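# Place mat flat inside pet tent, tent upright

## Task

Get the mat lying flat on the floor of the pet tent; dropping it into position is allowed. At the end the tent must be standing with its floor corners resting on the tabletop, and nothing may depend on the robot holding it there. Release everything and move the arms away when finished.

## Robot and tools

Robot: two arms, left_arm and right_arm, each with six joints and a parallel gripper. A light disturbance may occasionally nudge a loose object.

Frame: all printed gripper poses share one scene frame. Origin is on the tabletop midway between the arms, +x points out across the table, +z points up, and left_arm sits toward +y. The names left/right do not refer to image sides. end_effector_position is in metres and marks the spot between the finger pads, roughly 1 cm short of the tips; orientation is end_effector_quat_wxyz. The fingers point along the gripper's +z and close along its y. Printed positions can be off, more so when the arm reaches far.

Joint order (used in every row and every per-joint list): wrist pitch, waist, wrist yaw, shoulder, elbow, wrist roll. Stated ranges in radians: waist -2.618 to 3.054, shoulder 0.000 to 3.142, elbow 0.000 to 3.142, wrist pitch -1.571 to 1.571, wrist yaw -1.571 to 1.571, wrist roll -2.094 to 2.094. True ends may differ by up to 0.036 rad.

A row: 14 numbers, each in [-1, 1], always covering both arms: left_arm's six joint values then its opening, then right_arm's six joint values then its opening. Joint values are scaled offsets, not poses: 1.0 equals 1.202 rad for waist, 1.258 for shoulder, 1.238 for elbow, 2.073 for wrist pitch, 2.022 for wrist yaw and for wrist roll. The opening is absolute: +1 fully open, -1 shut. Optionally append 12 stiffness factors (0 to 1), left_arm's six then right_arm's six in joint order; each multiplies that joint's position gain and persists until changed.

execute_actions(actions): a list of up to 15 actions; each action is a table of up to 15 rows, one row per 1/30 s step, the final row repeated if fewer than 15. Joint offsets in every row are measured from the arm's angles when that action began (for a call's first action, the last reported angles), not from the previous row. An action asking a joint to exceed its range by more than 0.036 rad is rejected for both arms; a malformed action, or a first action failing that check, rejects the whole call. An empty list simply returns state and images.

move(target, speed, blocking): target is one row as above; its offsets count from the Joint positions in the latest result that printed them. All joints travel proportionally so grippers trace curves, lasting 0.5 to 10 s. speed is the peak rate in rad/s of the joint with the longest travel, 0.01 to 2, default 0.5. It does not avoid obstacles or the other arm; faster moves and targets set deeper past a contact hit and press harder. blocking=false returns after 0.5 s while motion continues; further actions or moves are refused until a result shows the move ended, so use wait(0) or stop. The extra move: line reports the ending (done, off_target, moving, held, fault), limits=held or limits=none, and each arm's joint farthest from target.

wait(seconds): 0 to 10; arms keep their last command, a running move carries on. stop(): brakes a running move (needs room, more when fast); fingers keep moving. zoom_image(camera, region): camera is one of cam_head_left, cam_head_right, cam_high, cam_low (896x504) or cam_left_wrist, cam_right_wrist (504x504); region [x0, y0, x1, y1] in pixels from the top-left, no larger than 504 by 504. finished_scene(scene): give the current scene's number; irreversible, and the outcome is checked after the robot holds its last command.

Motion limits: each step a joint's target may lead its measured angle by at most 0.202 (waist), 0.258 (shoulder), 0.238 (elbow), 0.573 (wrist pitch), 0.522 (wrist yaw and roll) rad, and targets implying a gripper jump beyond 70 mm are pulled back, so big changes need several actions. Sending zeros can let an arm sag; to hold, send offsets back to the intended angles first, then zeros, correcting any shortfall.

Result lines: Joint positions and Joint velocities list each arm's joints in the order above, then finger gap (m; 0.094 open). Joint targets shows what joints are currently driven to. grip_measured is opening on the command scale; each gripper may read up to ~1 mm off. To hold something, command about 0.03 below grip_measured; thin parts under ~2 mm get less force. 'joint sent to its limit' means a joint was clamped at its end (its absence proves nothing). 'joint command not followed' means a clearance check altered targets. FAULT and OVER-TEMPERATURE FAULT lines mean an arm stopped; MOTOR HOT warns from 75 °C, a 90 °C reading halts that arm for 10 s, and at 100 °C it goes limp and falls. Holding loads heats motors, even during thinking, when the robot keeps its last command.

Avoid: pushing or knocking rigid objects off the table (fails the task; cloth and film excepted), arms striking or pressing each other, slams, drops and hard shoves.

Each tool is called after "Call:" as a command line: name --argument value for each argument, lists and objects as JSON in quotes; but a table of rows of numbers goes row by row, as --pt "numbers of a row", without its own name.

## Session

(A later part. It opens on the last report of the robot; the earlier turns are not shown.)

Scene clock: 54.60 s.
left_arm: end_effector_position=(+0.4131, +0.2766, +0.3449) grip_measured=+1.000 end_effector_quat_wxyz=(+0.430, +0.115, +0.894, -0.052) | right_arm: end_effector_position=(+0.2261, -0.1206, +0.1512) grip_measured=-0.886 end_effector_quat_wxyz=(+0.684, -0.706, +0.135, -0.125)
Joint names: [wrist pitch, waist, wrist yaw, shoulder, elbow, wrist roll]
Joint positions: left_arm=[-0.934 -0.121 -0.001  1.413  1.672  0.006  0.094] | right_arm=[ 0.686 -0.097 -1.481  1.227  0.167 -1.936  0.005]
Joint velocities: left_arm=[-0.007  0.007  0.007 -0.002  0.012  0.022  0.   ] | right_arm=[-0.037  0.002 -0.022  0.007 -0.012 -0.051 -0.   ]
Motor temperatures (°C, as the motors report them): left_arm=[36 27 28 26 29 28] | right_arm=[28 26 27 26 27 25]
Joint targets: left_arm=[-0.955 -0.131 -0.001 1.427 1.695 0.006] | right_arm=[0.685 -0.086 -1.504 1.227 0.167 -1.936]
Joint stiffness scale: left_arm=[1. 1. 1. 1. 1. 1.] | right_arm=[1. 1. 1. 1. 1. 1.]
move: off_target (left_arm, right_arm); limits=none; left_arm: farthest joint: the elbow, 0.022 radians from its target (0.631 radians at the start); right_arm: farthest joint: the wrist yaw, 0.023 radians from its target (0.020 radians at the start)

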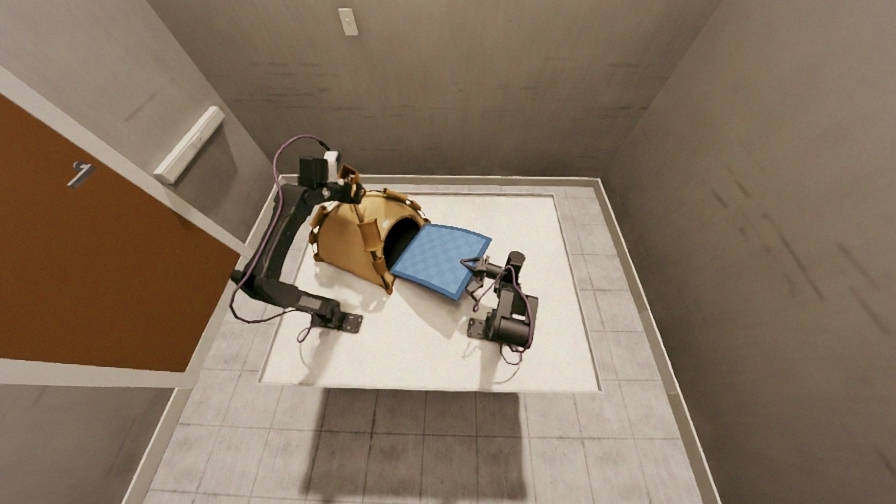

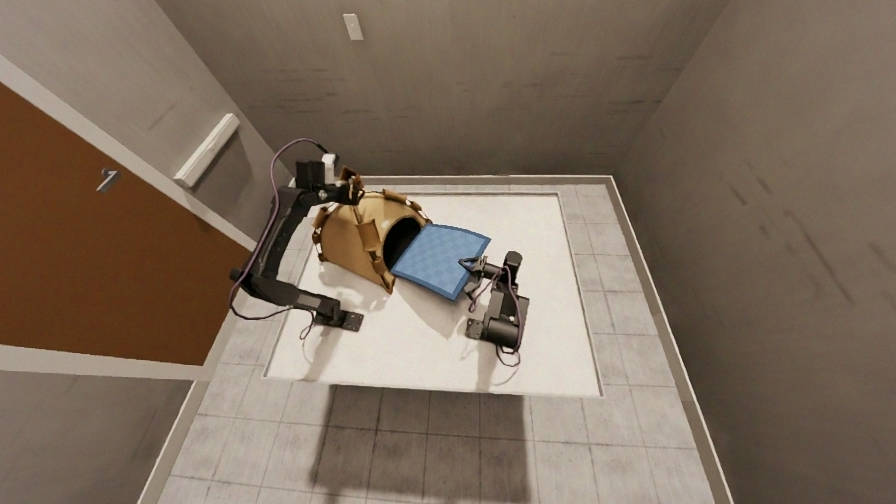

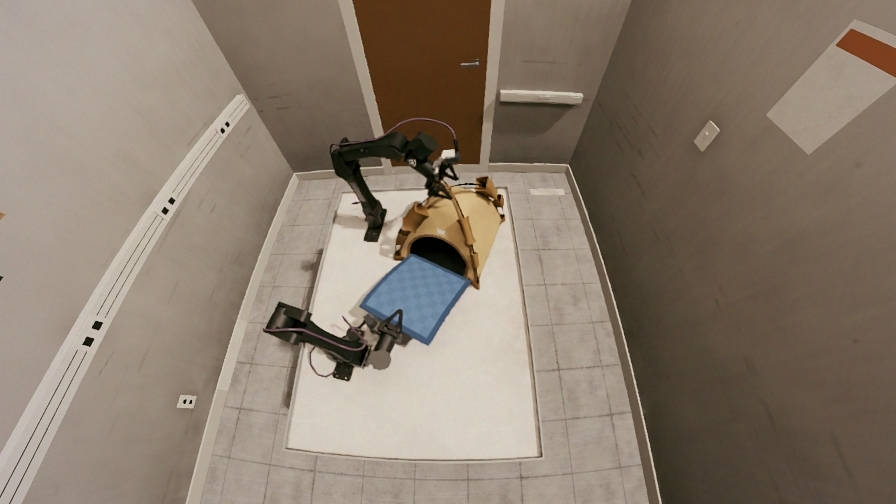

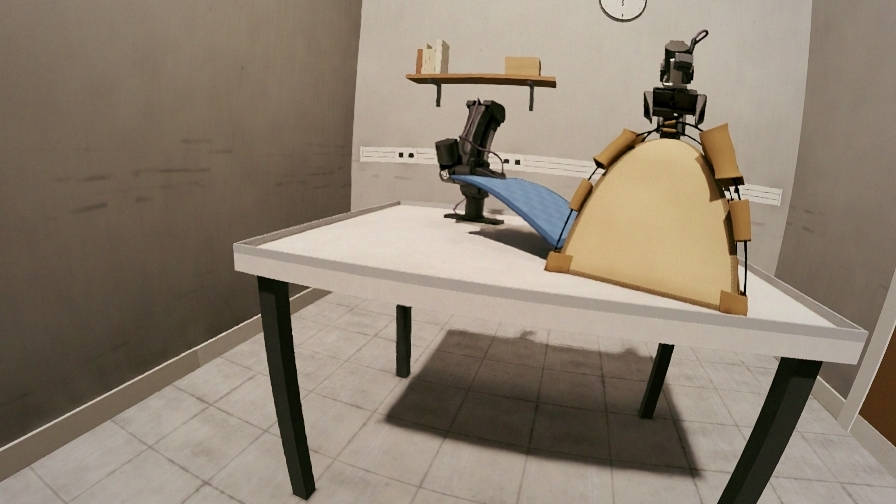

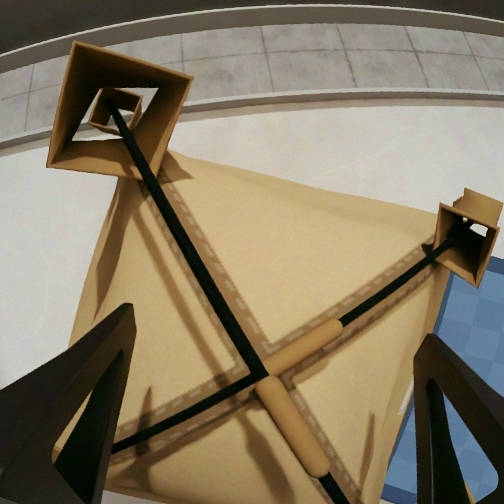

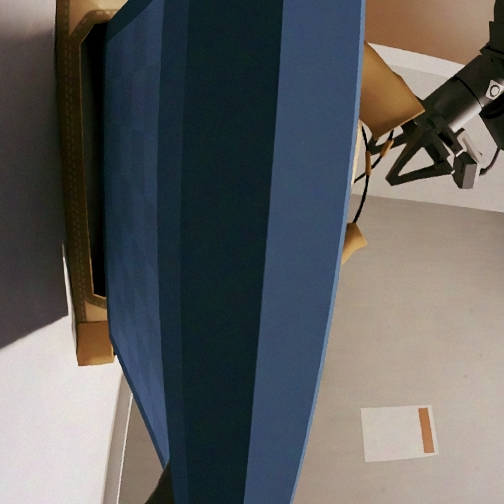

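Call:
move --target '[-0.07,0,0,0,0.01,0,1,0.19,0,0,0,0.03,-0.04,-0.915]' --speed 0.3

Call:
zoom_image --camera "cam_high" --region '[340, 130, 540, 360]'

Scene clock: 57.50 s.
left_arm: end_effector_position=(+0.3928, +0.2818, +0.3219) grip_measured=+1.000 end_effector_quat_wxyz=(+0.373, +0.118, +0.919, -0.045) | right_arm: end_effector_position=(+0.2327, -0.1226, +0.1831) grip_measured=-0.885 end_effector_quat_wxyz=(+0.648, -0.707, -0.024, -0.284)
Joint names: [wrist pitch, waist, wrist yaw, shoulder, elbow, wrist roll]
Joint positions: left_arm=[-1.059 -0.121 -0.001  1.413  1.672  0.006  0.094] | right_arm=[ 1.064 -0.097 -1.476  1.227  0.167 -2.013  0.005]
Joint velocities: left_arm=[ 0.007 -0.007 -0.037 -0.002 -0.017 -0.007  0.   ] | right_arm=[ 0.037  0.012 -0.066  0.002 -0.012 -0.11  -0.001]
Motor temperatures (°C, as the motors report them): left_arm=[36 27 28 26 29 28] | right_arm=[28 26 27 26 27 25]
Joint targets: left_arm=[-1.079 -0.121 -0.001 1.413 1.684 0.006] | right_arm=[1.080 -0.097 -1.481 1.227 0.204 -2.017]
Joint stiffness scale: left_arm=[1. 1. 1. 1. 1. 1.] | right_arm=[1. 1. 1. 1. 1. 1.]
move: off_target (right_arm); limits=none; left_arm: farthest joint: the wrist pitch, 0.020 radians from its target (0.145 radians at the start); right_arm: farthest joint: the elbow, 0.037 radians from its target (0.037 radians at the start)

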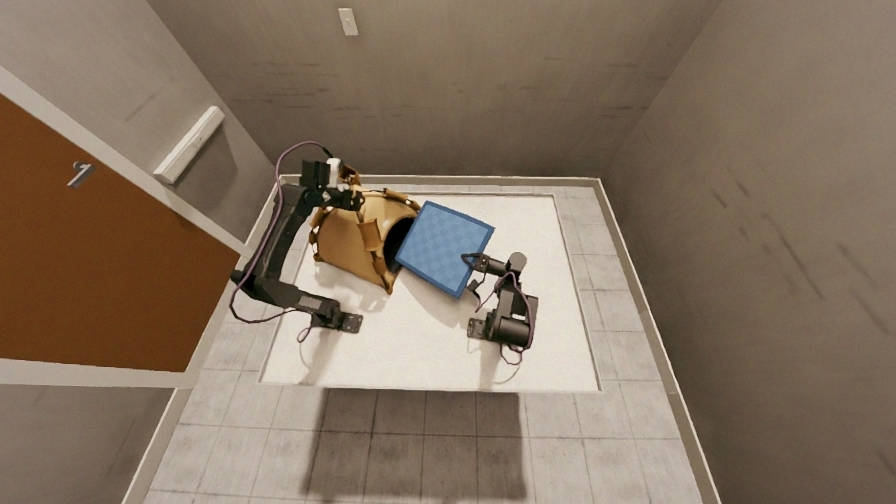

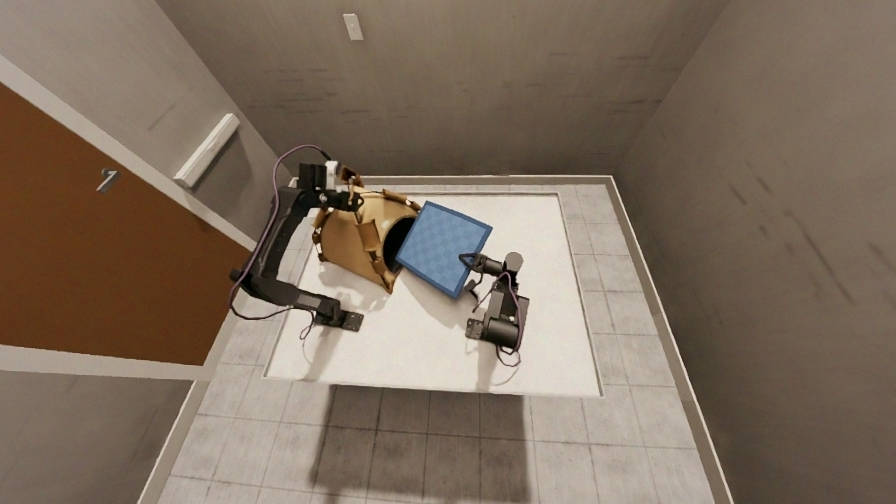

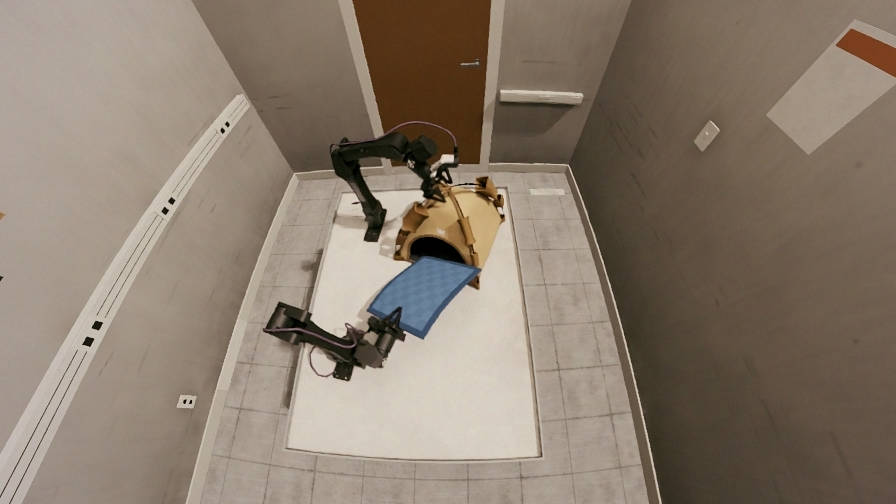

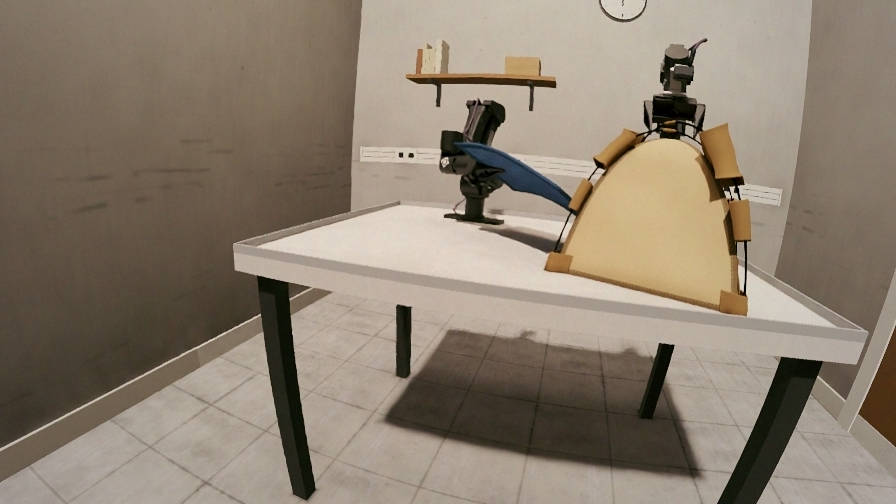

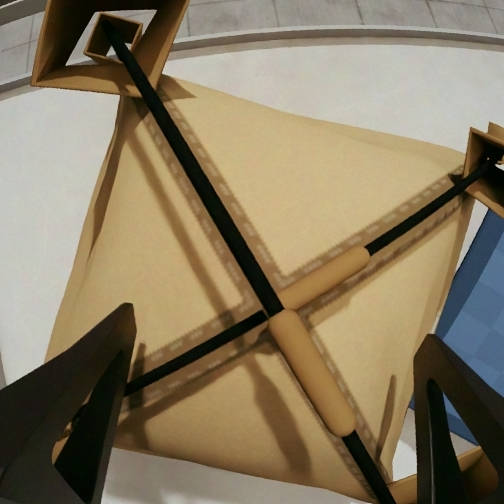

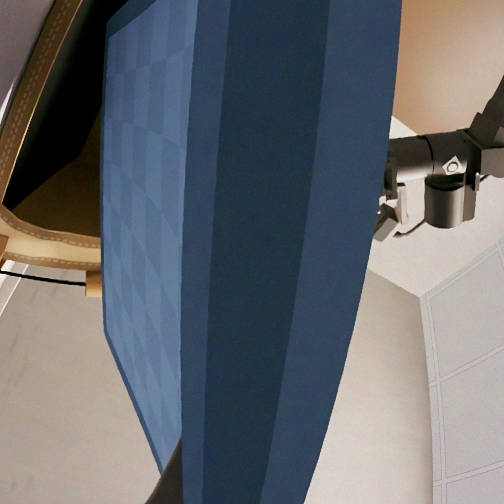

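Region (340, 130, 540, 360) of cam_high's 896x504 image, scaled by 2.191, with more detail than that image has; it fills the left 438 columns of this view, and the rest is white.

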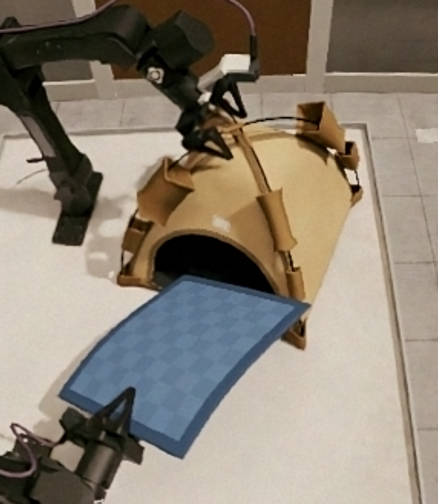

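Call:
move --target '[0,0,0,0.04,0,0,1,0,0.075,-0.05,0,0,0,-0.915]' --speed 0.15

Call:
zoom_image --camera "cam_high" --region '[340, 130, 540, 360]'

Scene clock: 58.90 s.
left_arm: end_effector_position=(+0.4001, +0.2799, +0.3085) grip_measured=+1.000 end_effector_quat_wxyz=(+0.356, +0.119, +0.926, -0.043) | right_arm: end_effector_position=(+0.2096, -0.1011, +0.1831) grip_measured=-0.885 end_effector_quat_wxyz=(+0.668, -0.703, -0.079, -0.233)
Joint names: [wrist pitch, waist, wrist yaw, shoulder, elbow, wrist roll]
Joint positions: left_arm=[-1.058 -0.121 -0.001  1.45   1.672  0.006  0.094] | right_arm=[ 1.065 -0.018 -1.553  1.227  0.167 -2.013  0.005]
Joint velocities: left_arm=[-0.022 -0.007 -0.022  0.022  0.017 -0.022  0.   ] | right_arm=[-0.022  0.002  0.022 -0.007  0.002 -0.051  0.   ]
Motor temperatures (°C, as the motors report them): left_arm=[36 27 28 26 29 28] | right_arm=[28 26 27 26 27 25]
Joint targets: left_arm=[-1.059 -0.121 -0.001 1.463 1.672 0.006] | right_arm=[1.064 -0.007 -1.567 1.227 0.167 -2.013]
Joint stiffness scale: left_arm=[1. 1. 1. 1. 1. 1.] | right_arm=[1. 1. 1. 1. 1. 1.]
joint sent to its limit (right arm) — the command would take the wrist yaw past its lower limit, so that joint was sent only as far as its limit.
move: off_target (right_arm); limits=none; left_arm: farthest joint: the shoulder, 0.013 radians from its target (0.051 radians at the start); right_arm: farthest joint: the wrist yaw, 0.024 radians from its target (0.101 radians at the start)

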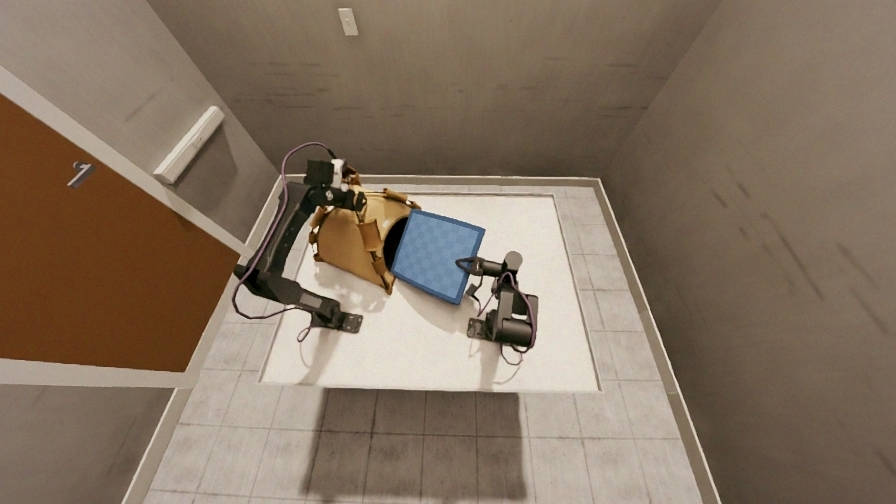

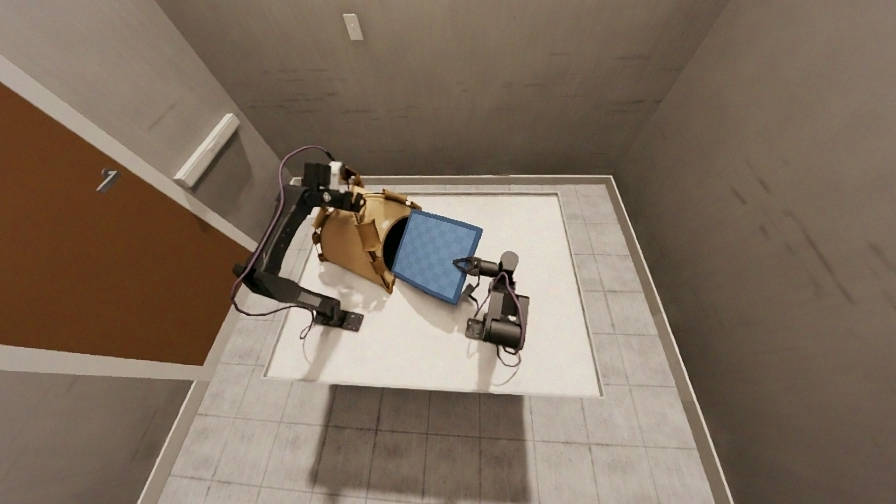

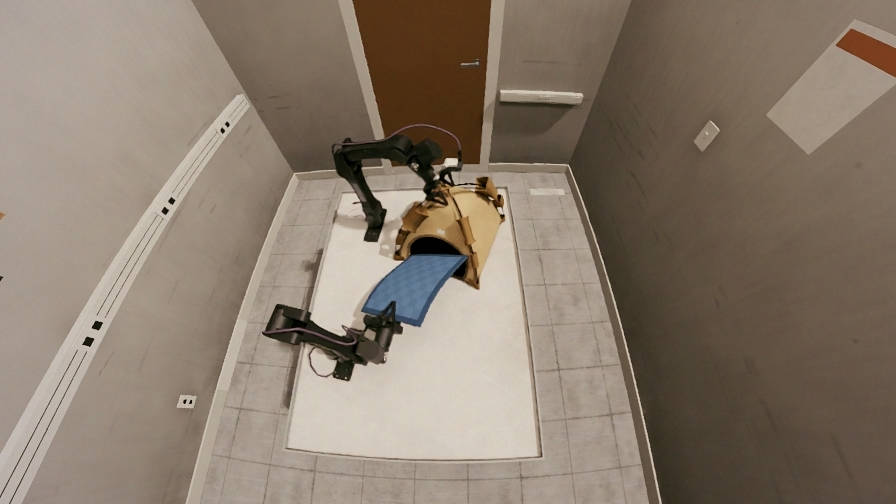

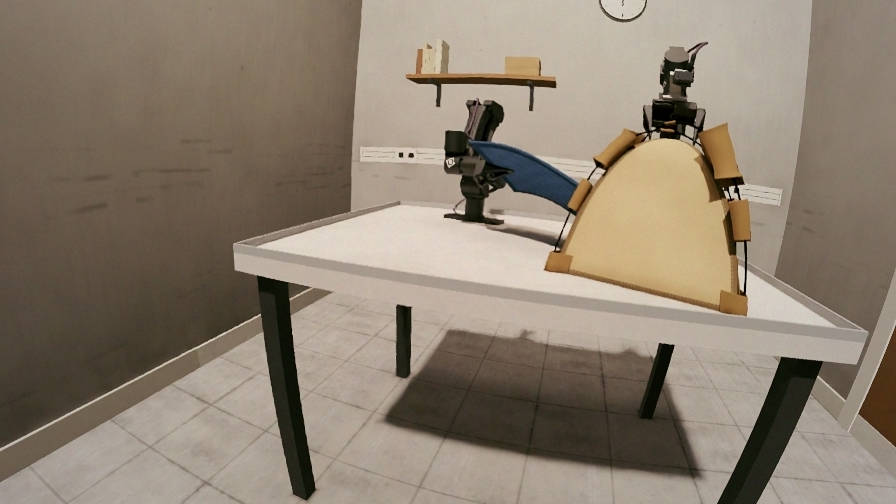

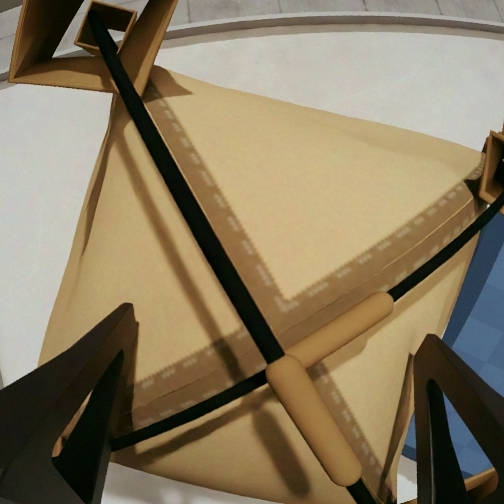

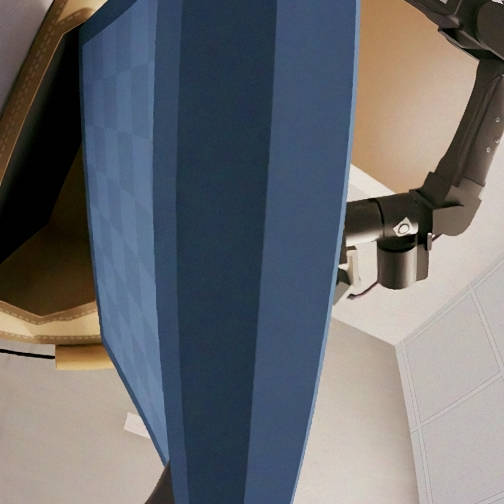

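Region (340, 130, 540, 360) of cam_high's 896x504 image, scaled by 2.191, with more detail than that image has; it fills the left 438 columns of this view, and the rest is white.

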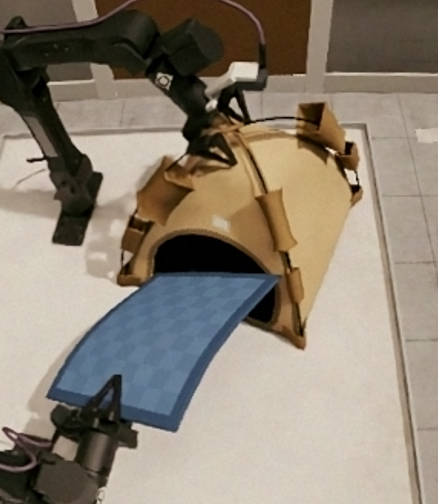

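Call:
move --target '[0,0,0,0.01,0,0,1,-0.09,0,0,0,0,0,-0.915]' --speed 0.15

Call:
zoom_image --camera "cam_high" --region '[370, 200, 510, 320]'

Call:
zoom_image --camera "cam_head_right" --region '[350, 180, 490, 320]'

Scene clock: 61.07 s.
left_arm: end_effector_position=(+0.4001, +0.2799, +0.3085) grip_measured=+1.000 end_effector_quat_wxyz=(+0.356, +0.119, +0.926, -0.043) | right_arm: end_effector_position=(+0.2117, -0.1016, +0.1704) grip_measured=-0.886 end_effector_quat_wxyz=(+0.681, -0.709, -0.015, -0.184)
Joint names: [wrist pitch, waist, wrist yaw, shoulder, elbow, wrist roll]
Joint positions: left_arm=[-1.058 -0.121 -0.001  1.45   1.672  0.006  0.094] | right_arm=[ 0.899 -0.018 -1.534  1.227  0.167 -2.017  0.005]
Joint velocities: left_arm=[ 0.007  0.007 -0.037 -0.007 -0.007 -0.007  0.   ] | right_arm=[-0.007  0.022  0.037 -0.027 -0.007  0.051 -0.   ]
Motor temperatures (°C, as the motors report them): left_arm=[36 27 28 26 29 28] | right_arm=[28 26 27 25 27 25]
Joint targets: left_arm=[-1.058 -0.121 -0.001 1.463 1.672 0.006] | right_arm=[0.878 -0.018 -1.553 1.227 0.167 -2.013]
Joint stiffness scale: left_arm=[1. 1. 1. 1. 1. 1.] | right_arm=[1. 1. 1. 1. 1. 1.]
move: done; limits=none; left_arm: farthest joint: the shoulder, 0.012 radians from its target (0.012 radians at the start); right_arm: farthest joint: the wrist pitch, 0.020 radians from its target (0.186 radians at the start)

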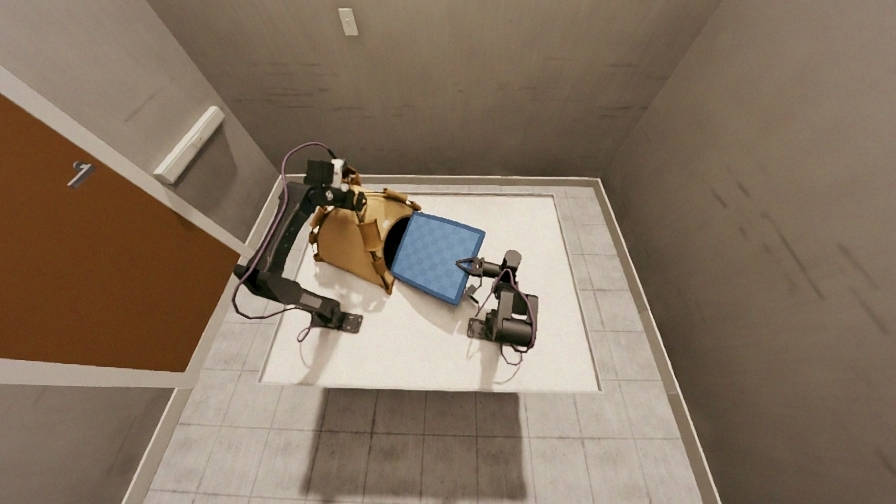

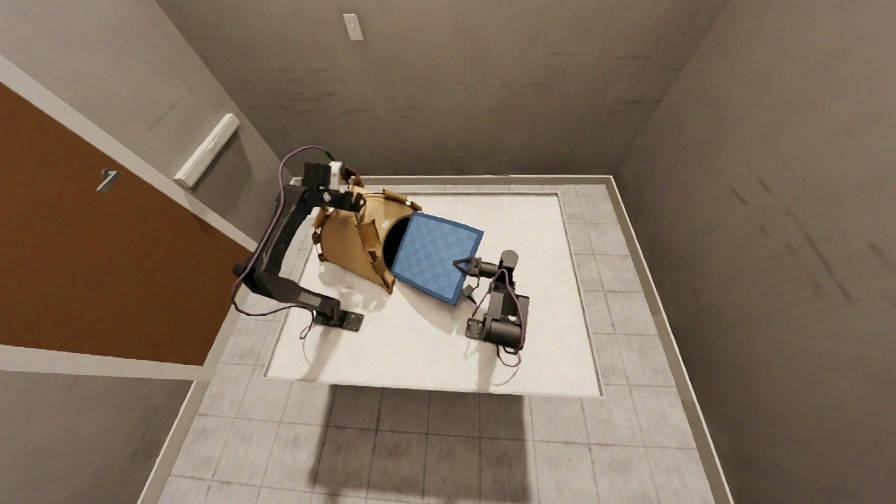

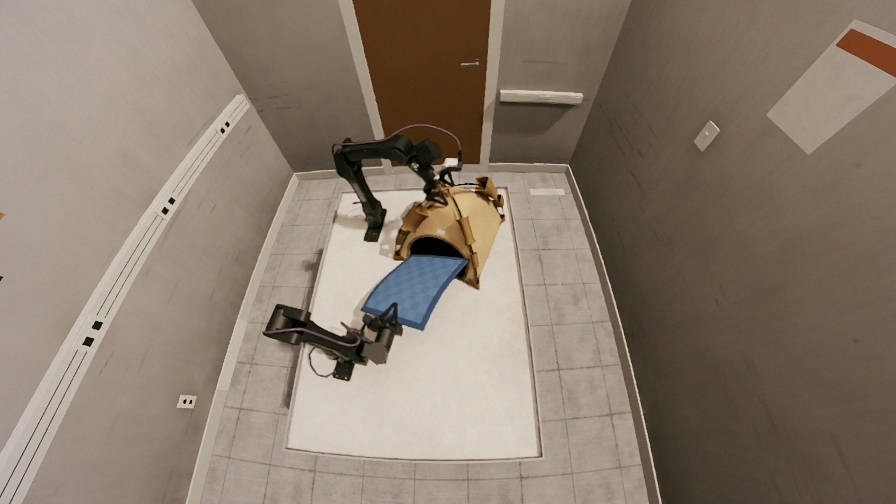

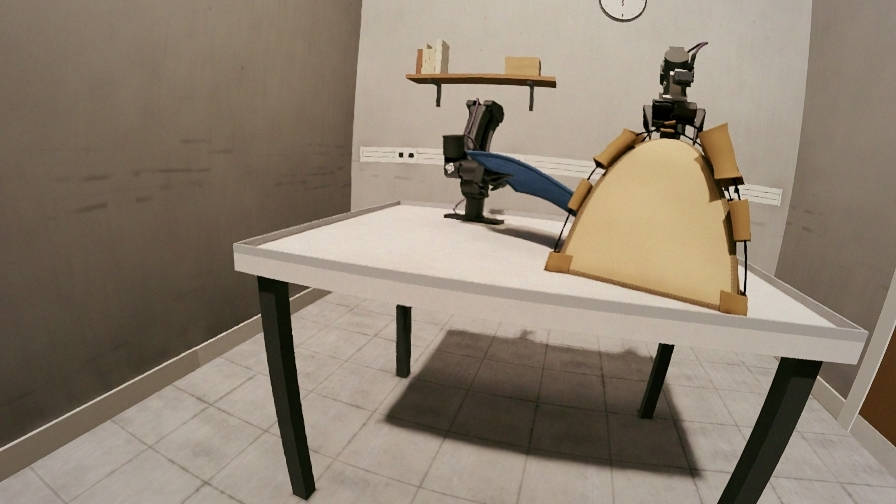

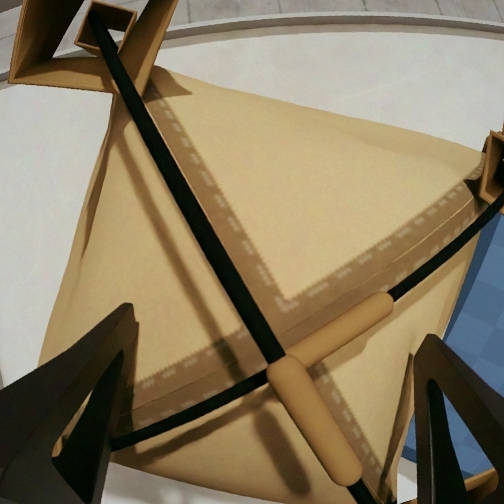

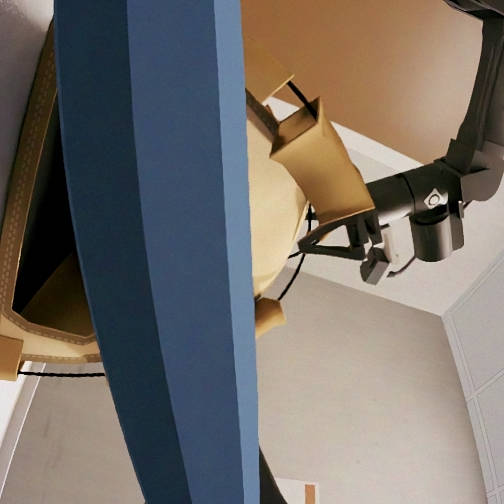

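Region (370, 200, 510, 320) of cam_high's 896x504 image, scaled by 3.600, with more detail than that image has; it fills the top 432 rows of this view, and the rest is white.

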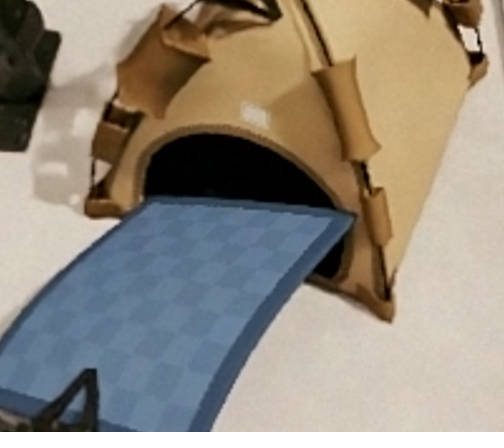

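Region (350, 180, 490, 320) of cam_head_right's 896x504 image, scaled by 3.600, with more detail than that image has.

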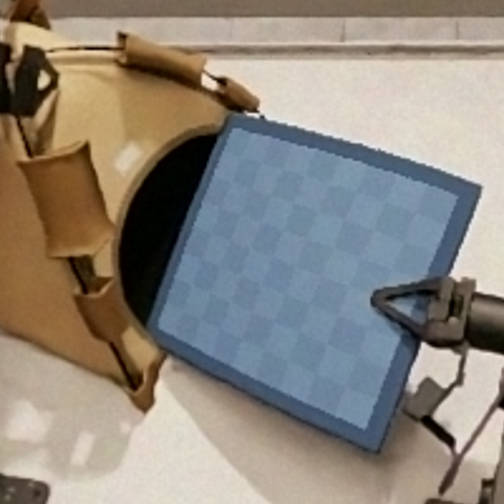

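Call:
move --target '[0,0,0,0.01,0,0,1,-0.03,0.07,-0.015,0,0,0,-0.915]' --speed 0.1

Call:
zoom_image --camera "cam_high" --region '[370, 200, 510, 320]'

Call:
zoom_image --camera "cam_head_right" --region '[350, 180, 490, 320]'

Scene clock: 63.10 s.
left_arm: end_effector_position=(+0.4001, +0.2799, +0.3085) grip_measured=+1.000 end_effector_quat_wxyz=(+0.356, +0.119, +0.926, -0.043) | right_arm: end_effector_position=(+0.2027, -0.0875, +0.1672) grip_measured=-0.886 end_effector_quat_wxyz=(+0.687, -0.710, -0.025, -0.152)
Joint names: [wrist pitch, waist, wrist yaw, shoulder, elbow, wrist roll]
Joint positions: left_arm=[-1.058 -0.121 -0.001  1.45   1.672  0.006  0.094] | right_arm=[ 0.861  0.052 -1.525  1.227  0.167 -2.023  0.005]
Joint velocities: left_arm=[-0.081  0.022  0.022 -0.012 -0.007  0.007  0.   ] | right_arm=[-0.022  0.012  0.037  0.002 -0.012 -0.051  0.   ]
Motor temperatures (°C, as the motors report them): left_arm=[36 27 28 26 29 28] | right_arm=[28 26 27 25 27 25]
Joint targets: left_arm=[-1.058 -0.121 -0.001 1.463 1.672 0.006] | right_arm=[0.837 0.066 -1.565 1.227 0.167 -2.017]
Joint stiffness scale: left_arm=[1. 1. 1. 1. 1. 1.] | right_arm=[1. 1. 1. 1. 1. 1.]
move: off_target (right_arm); limits=none; left_arm: farthest joint: the shoulder, 0.012 radians from its target (0.012 radians at the start); right_arm: farthest joint: the wrist yaw, 0.040 radians from its target (0.030 radians at the start)

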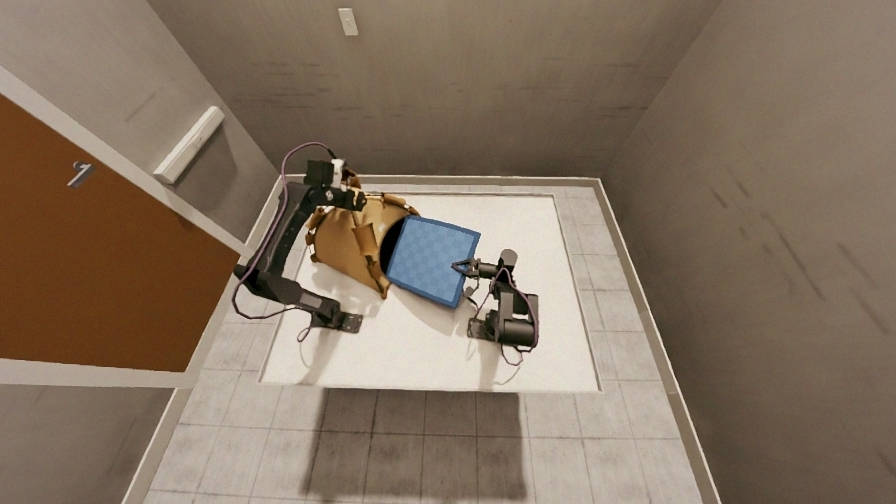

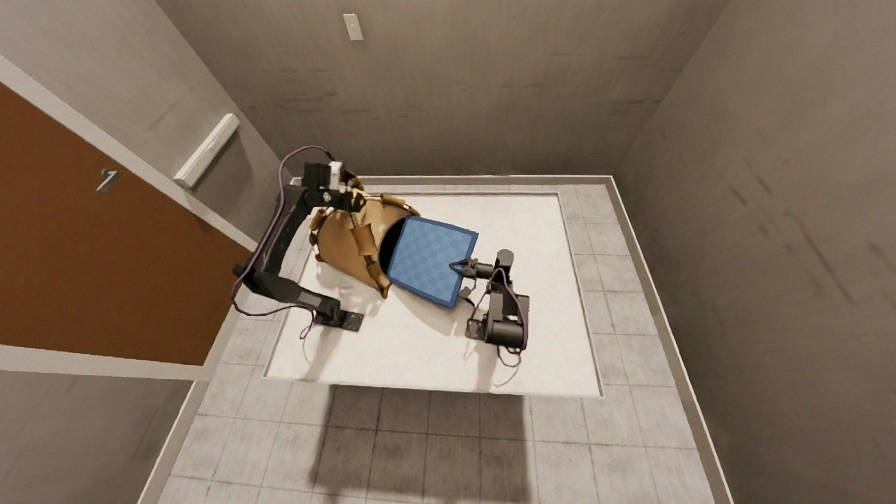

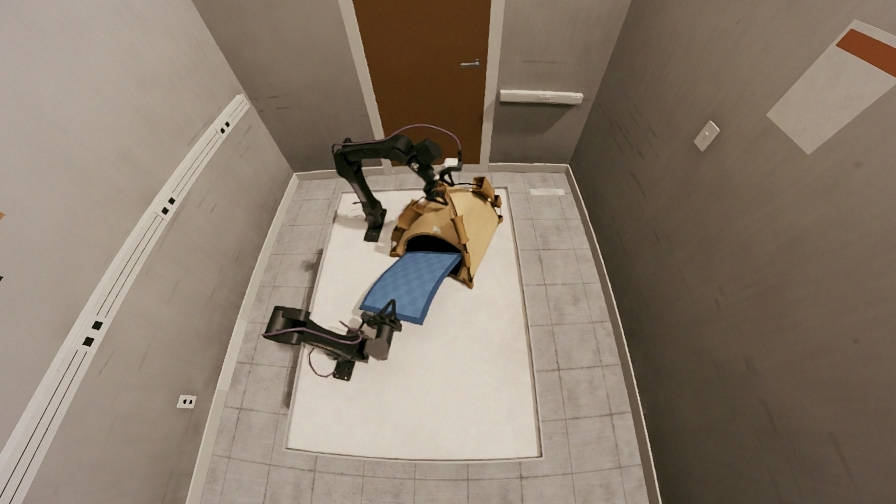

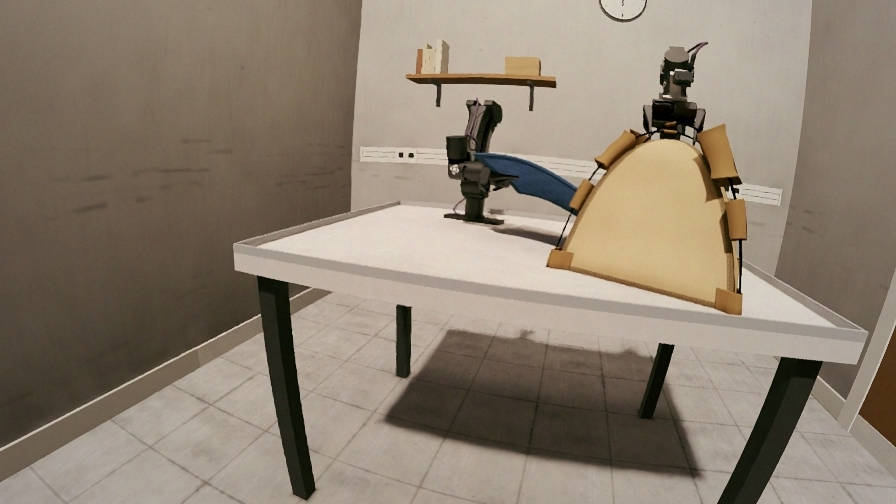

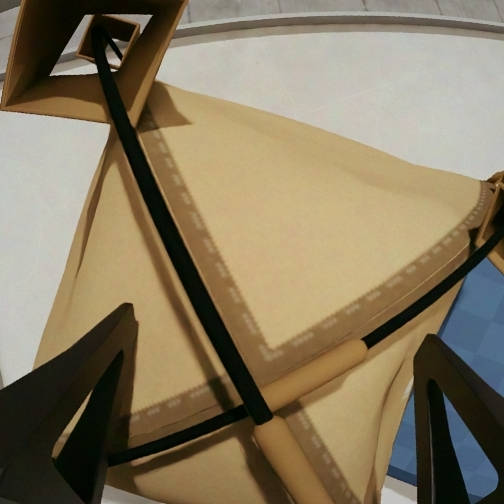

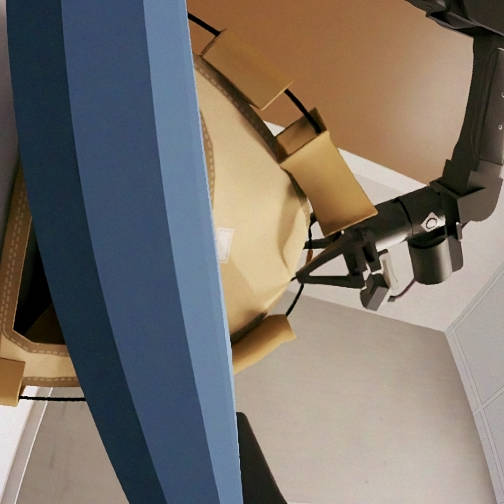

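Region (370, 200, 510, 320) of cam_high's 896x504 image, scaled by 3.600, with more detail than that image has; it fills the top 432 rows of this view, and the rest is white.

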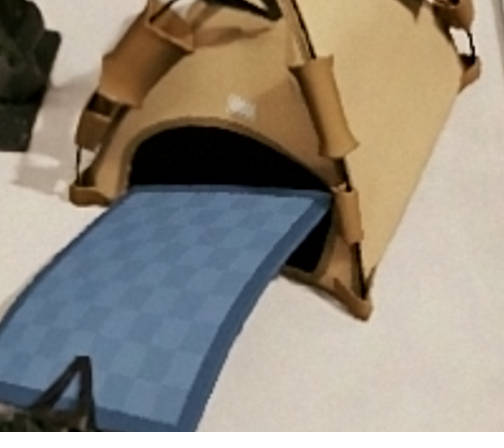

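Region (350, 180, 490, 320) of cam_head_right's 896x504 image, scaled by 3.600, with more detail than that image has.

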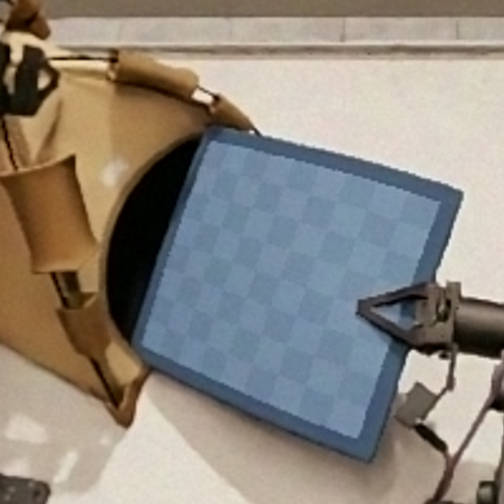

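Call:
execute_actions --actions '[]'

Scene clock: 64.90 s.
left_arm: end_effector_position=(+0.4001, +0.2799, +0.3085) grip_measured=+1.000 end_effector_quat_wxyz=(+0.356, +0.119, +0.926, -0.043) | right_arm: end_effector_position=(+0.2027, -0.0875, +0.1671) grip_measured=-0.886 end_effector_quat_wxyz=(+0.687, -0.710, -0.025, -0.151)
Joint names: [wrist pitch, waist, wrist yaw, shoulder, elbow, wrist roll]
Joint positions: left_arm=[-1.058 -0.121 -0.001  1.45   1.672  0.006  0.094] | right_arm=[ 0.86   0.052 -1.525  1.227  0.167 -2.023  0.005]
Joint velocities: left_arm=[-0.066  0.002 -0.051 -0.007  0.007  0.037  0.   ] | right_arm=[-0.037 -0.002 -0.066 -0.002  0.002  0.022 -0.   ]
Motor temperatures (°C, as the motors report them): left_arm=[36 27 28 26 29 28] | right_arm=[28 26 27 25 27 25]
Joint targets: left_arm=[-1.058 -0.121 -0.001 1.463 1.672 0.006] | right_arm=[0.836 0.066 -1.565 1.227 0.167 -2.017]
Joint stiffness scale: left_arm=[1. 1. 1. 1. 1. 1.] | right_arm=[1. 1. 1. 1. 1. 1.]

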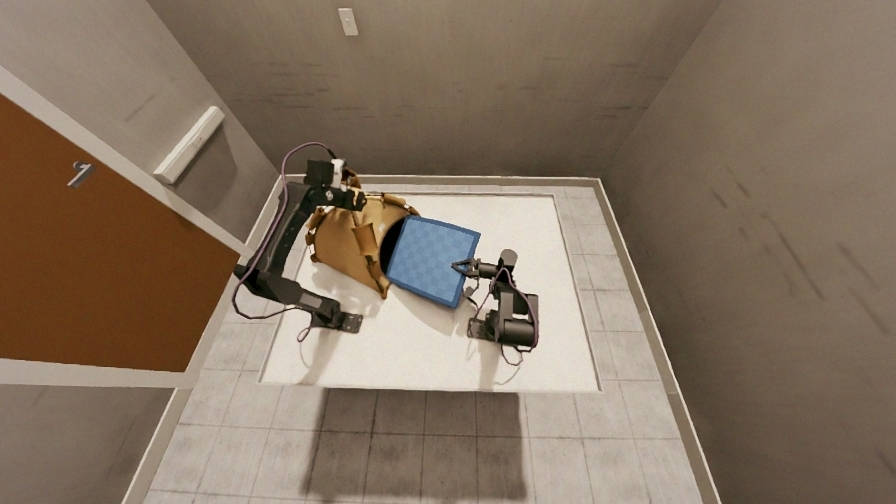

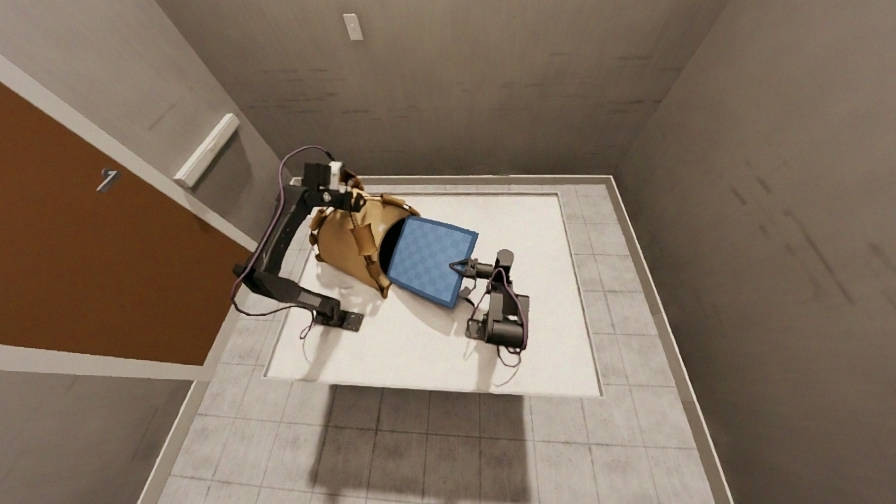

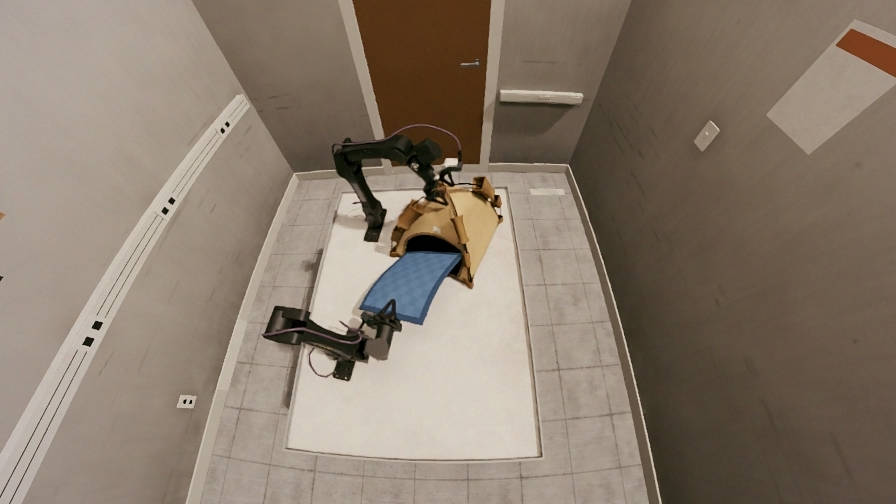

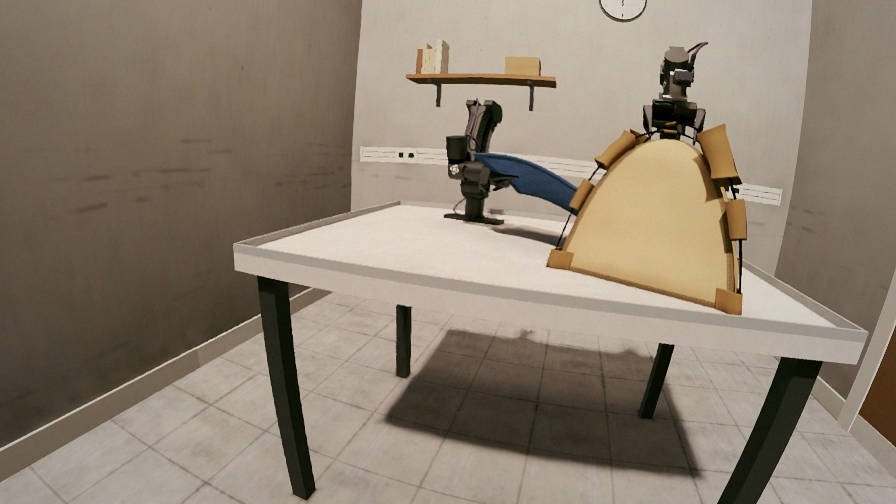

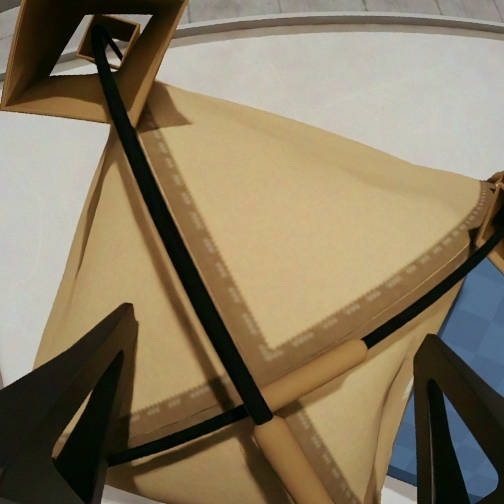

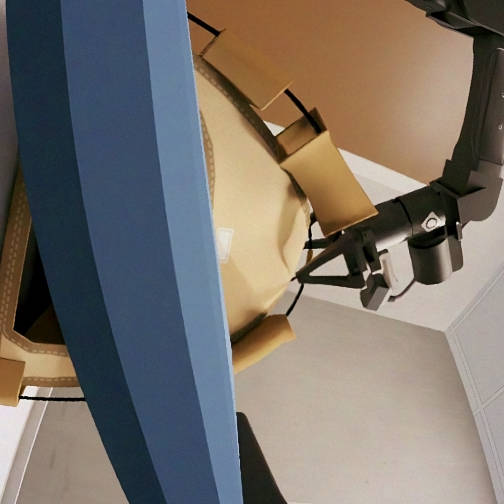

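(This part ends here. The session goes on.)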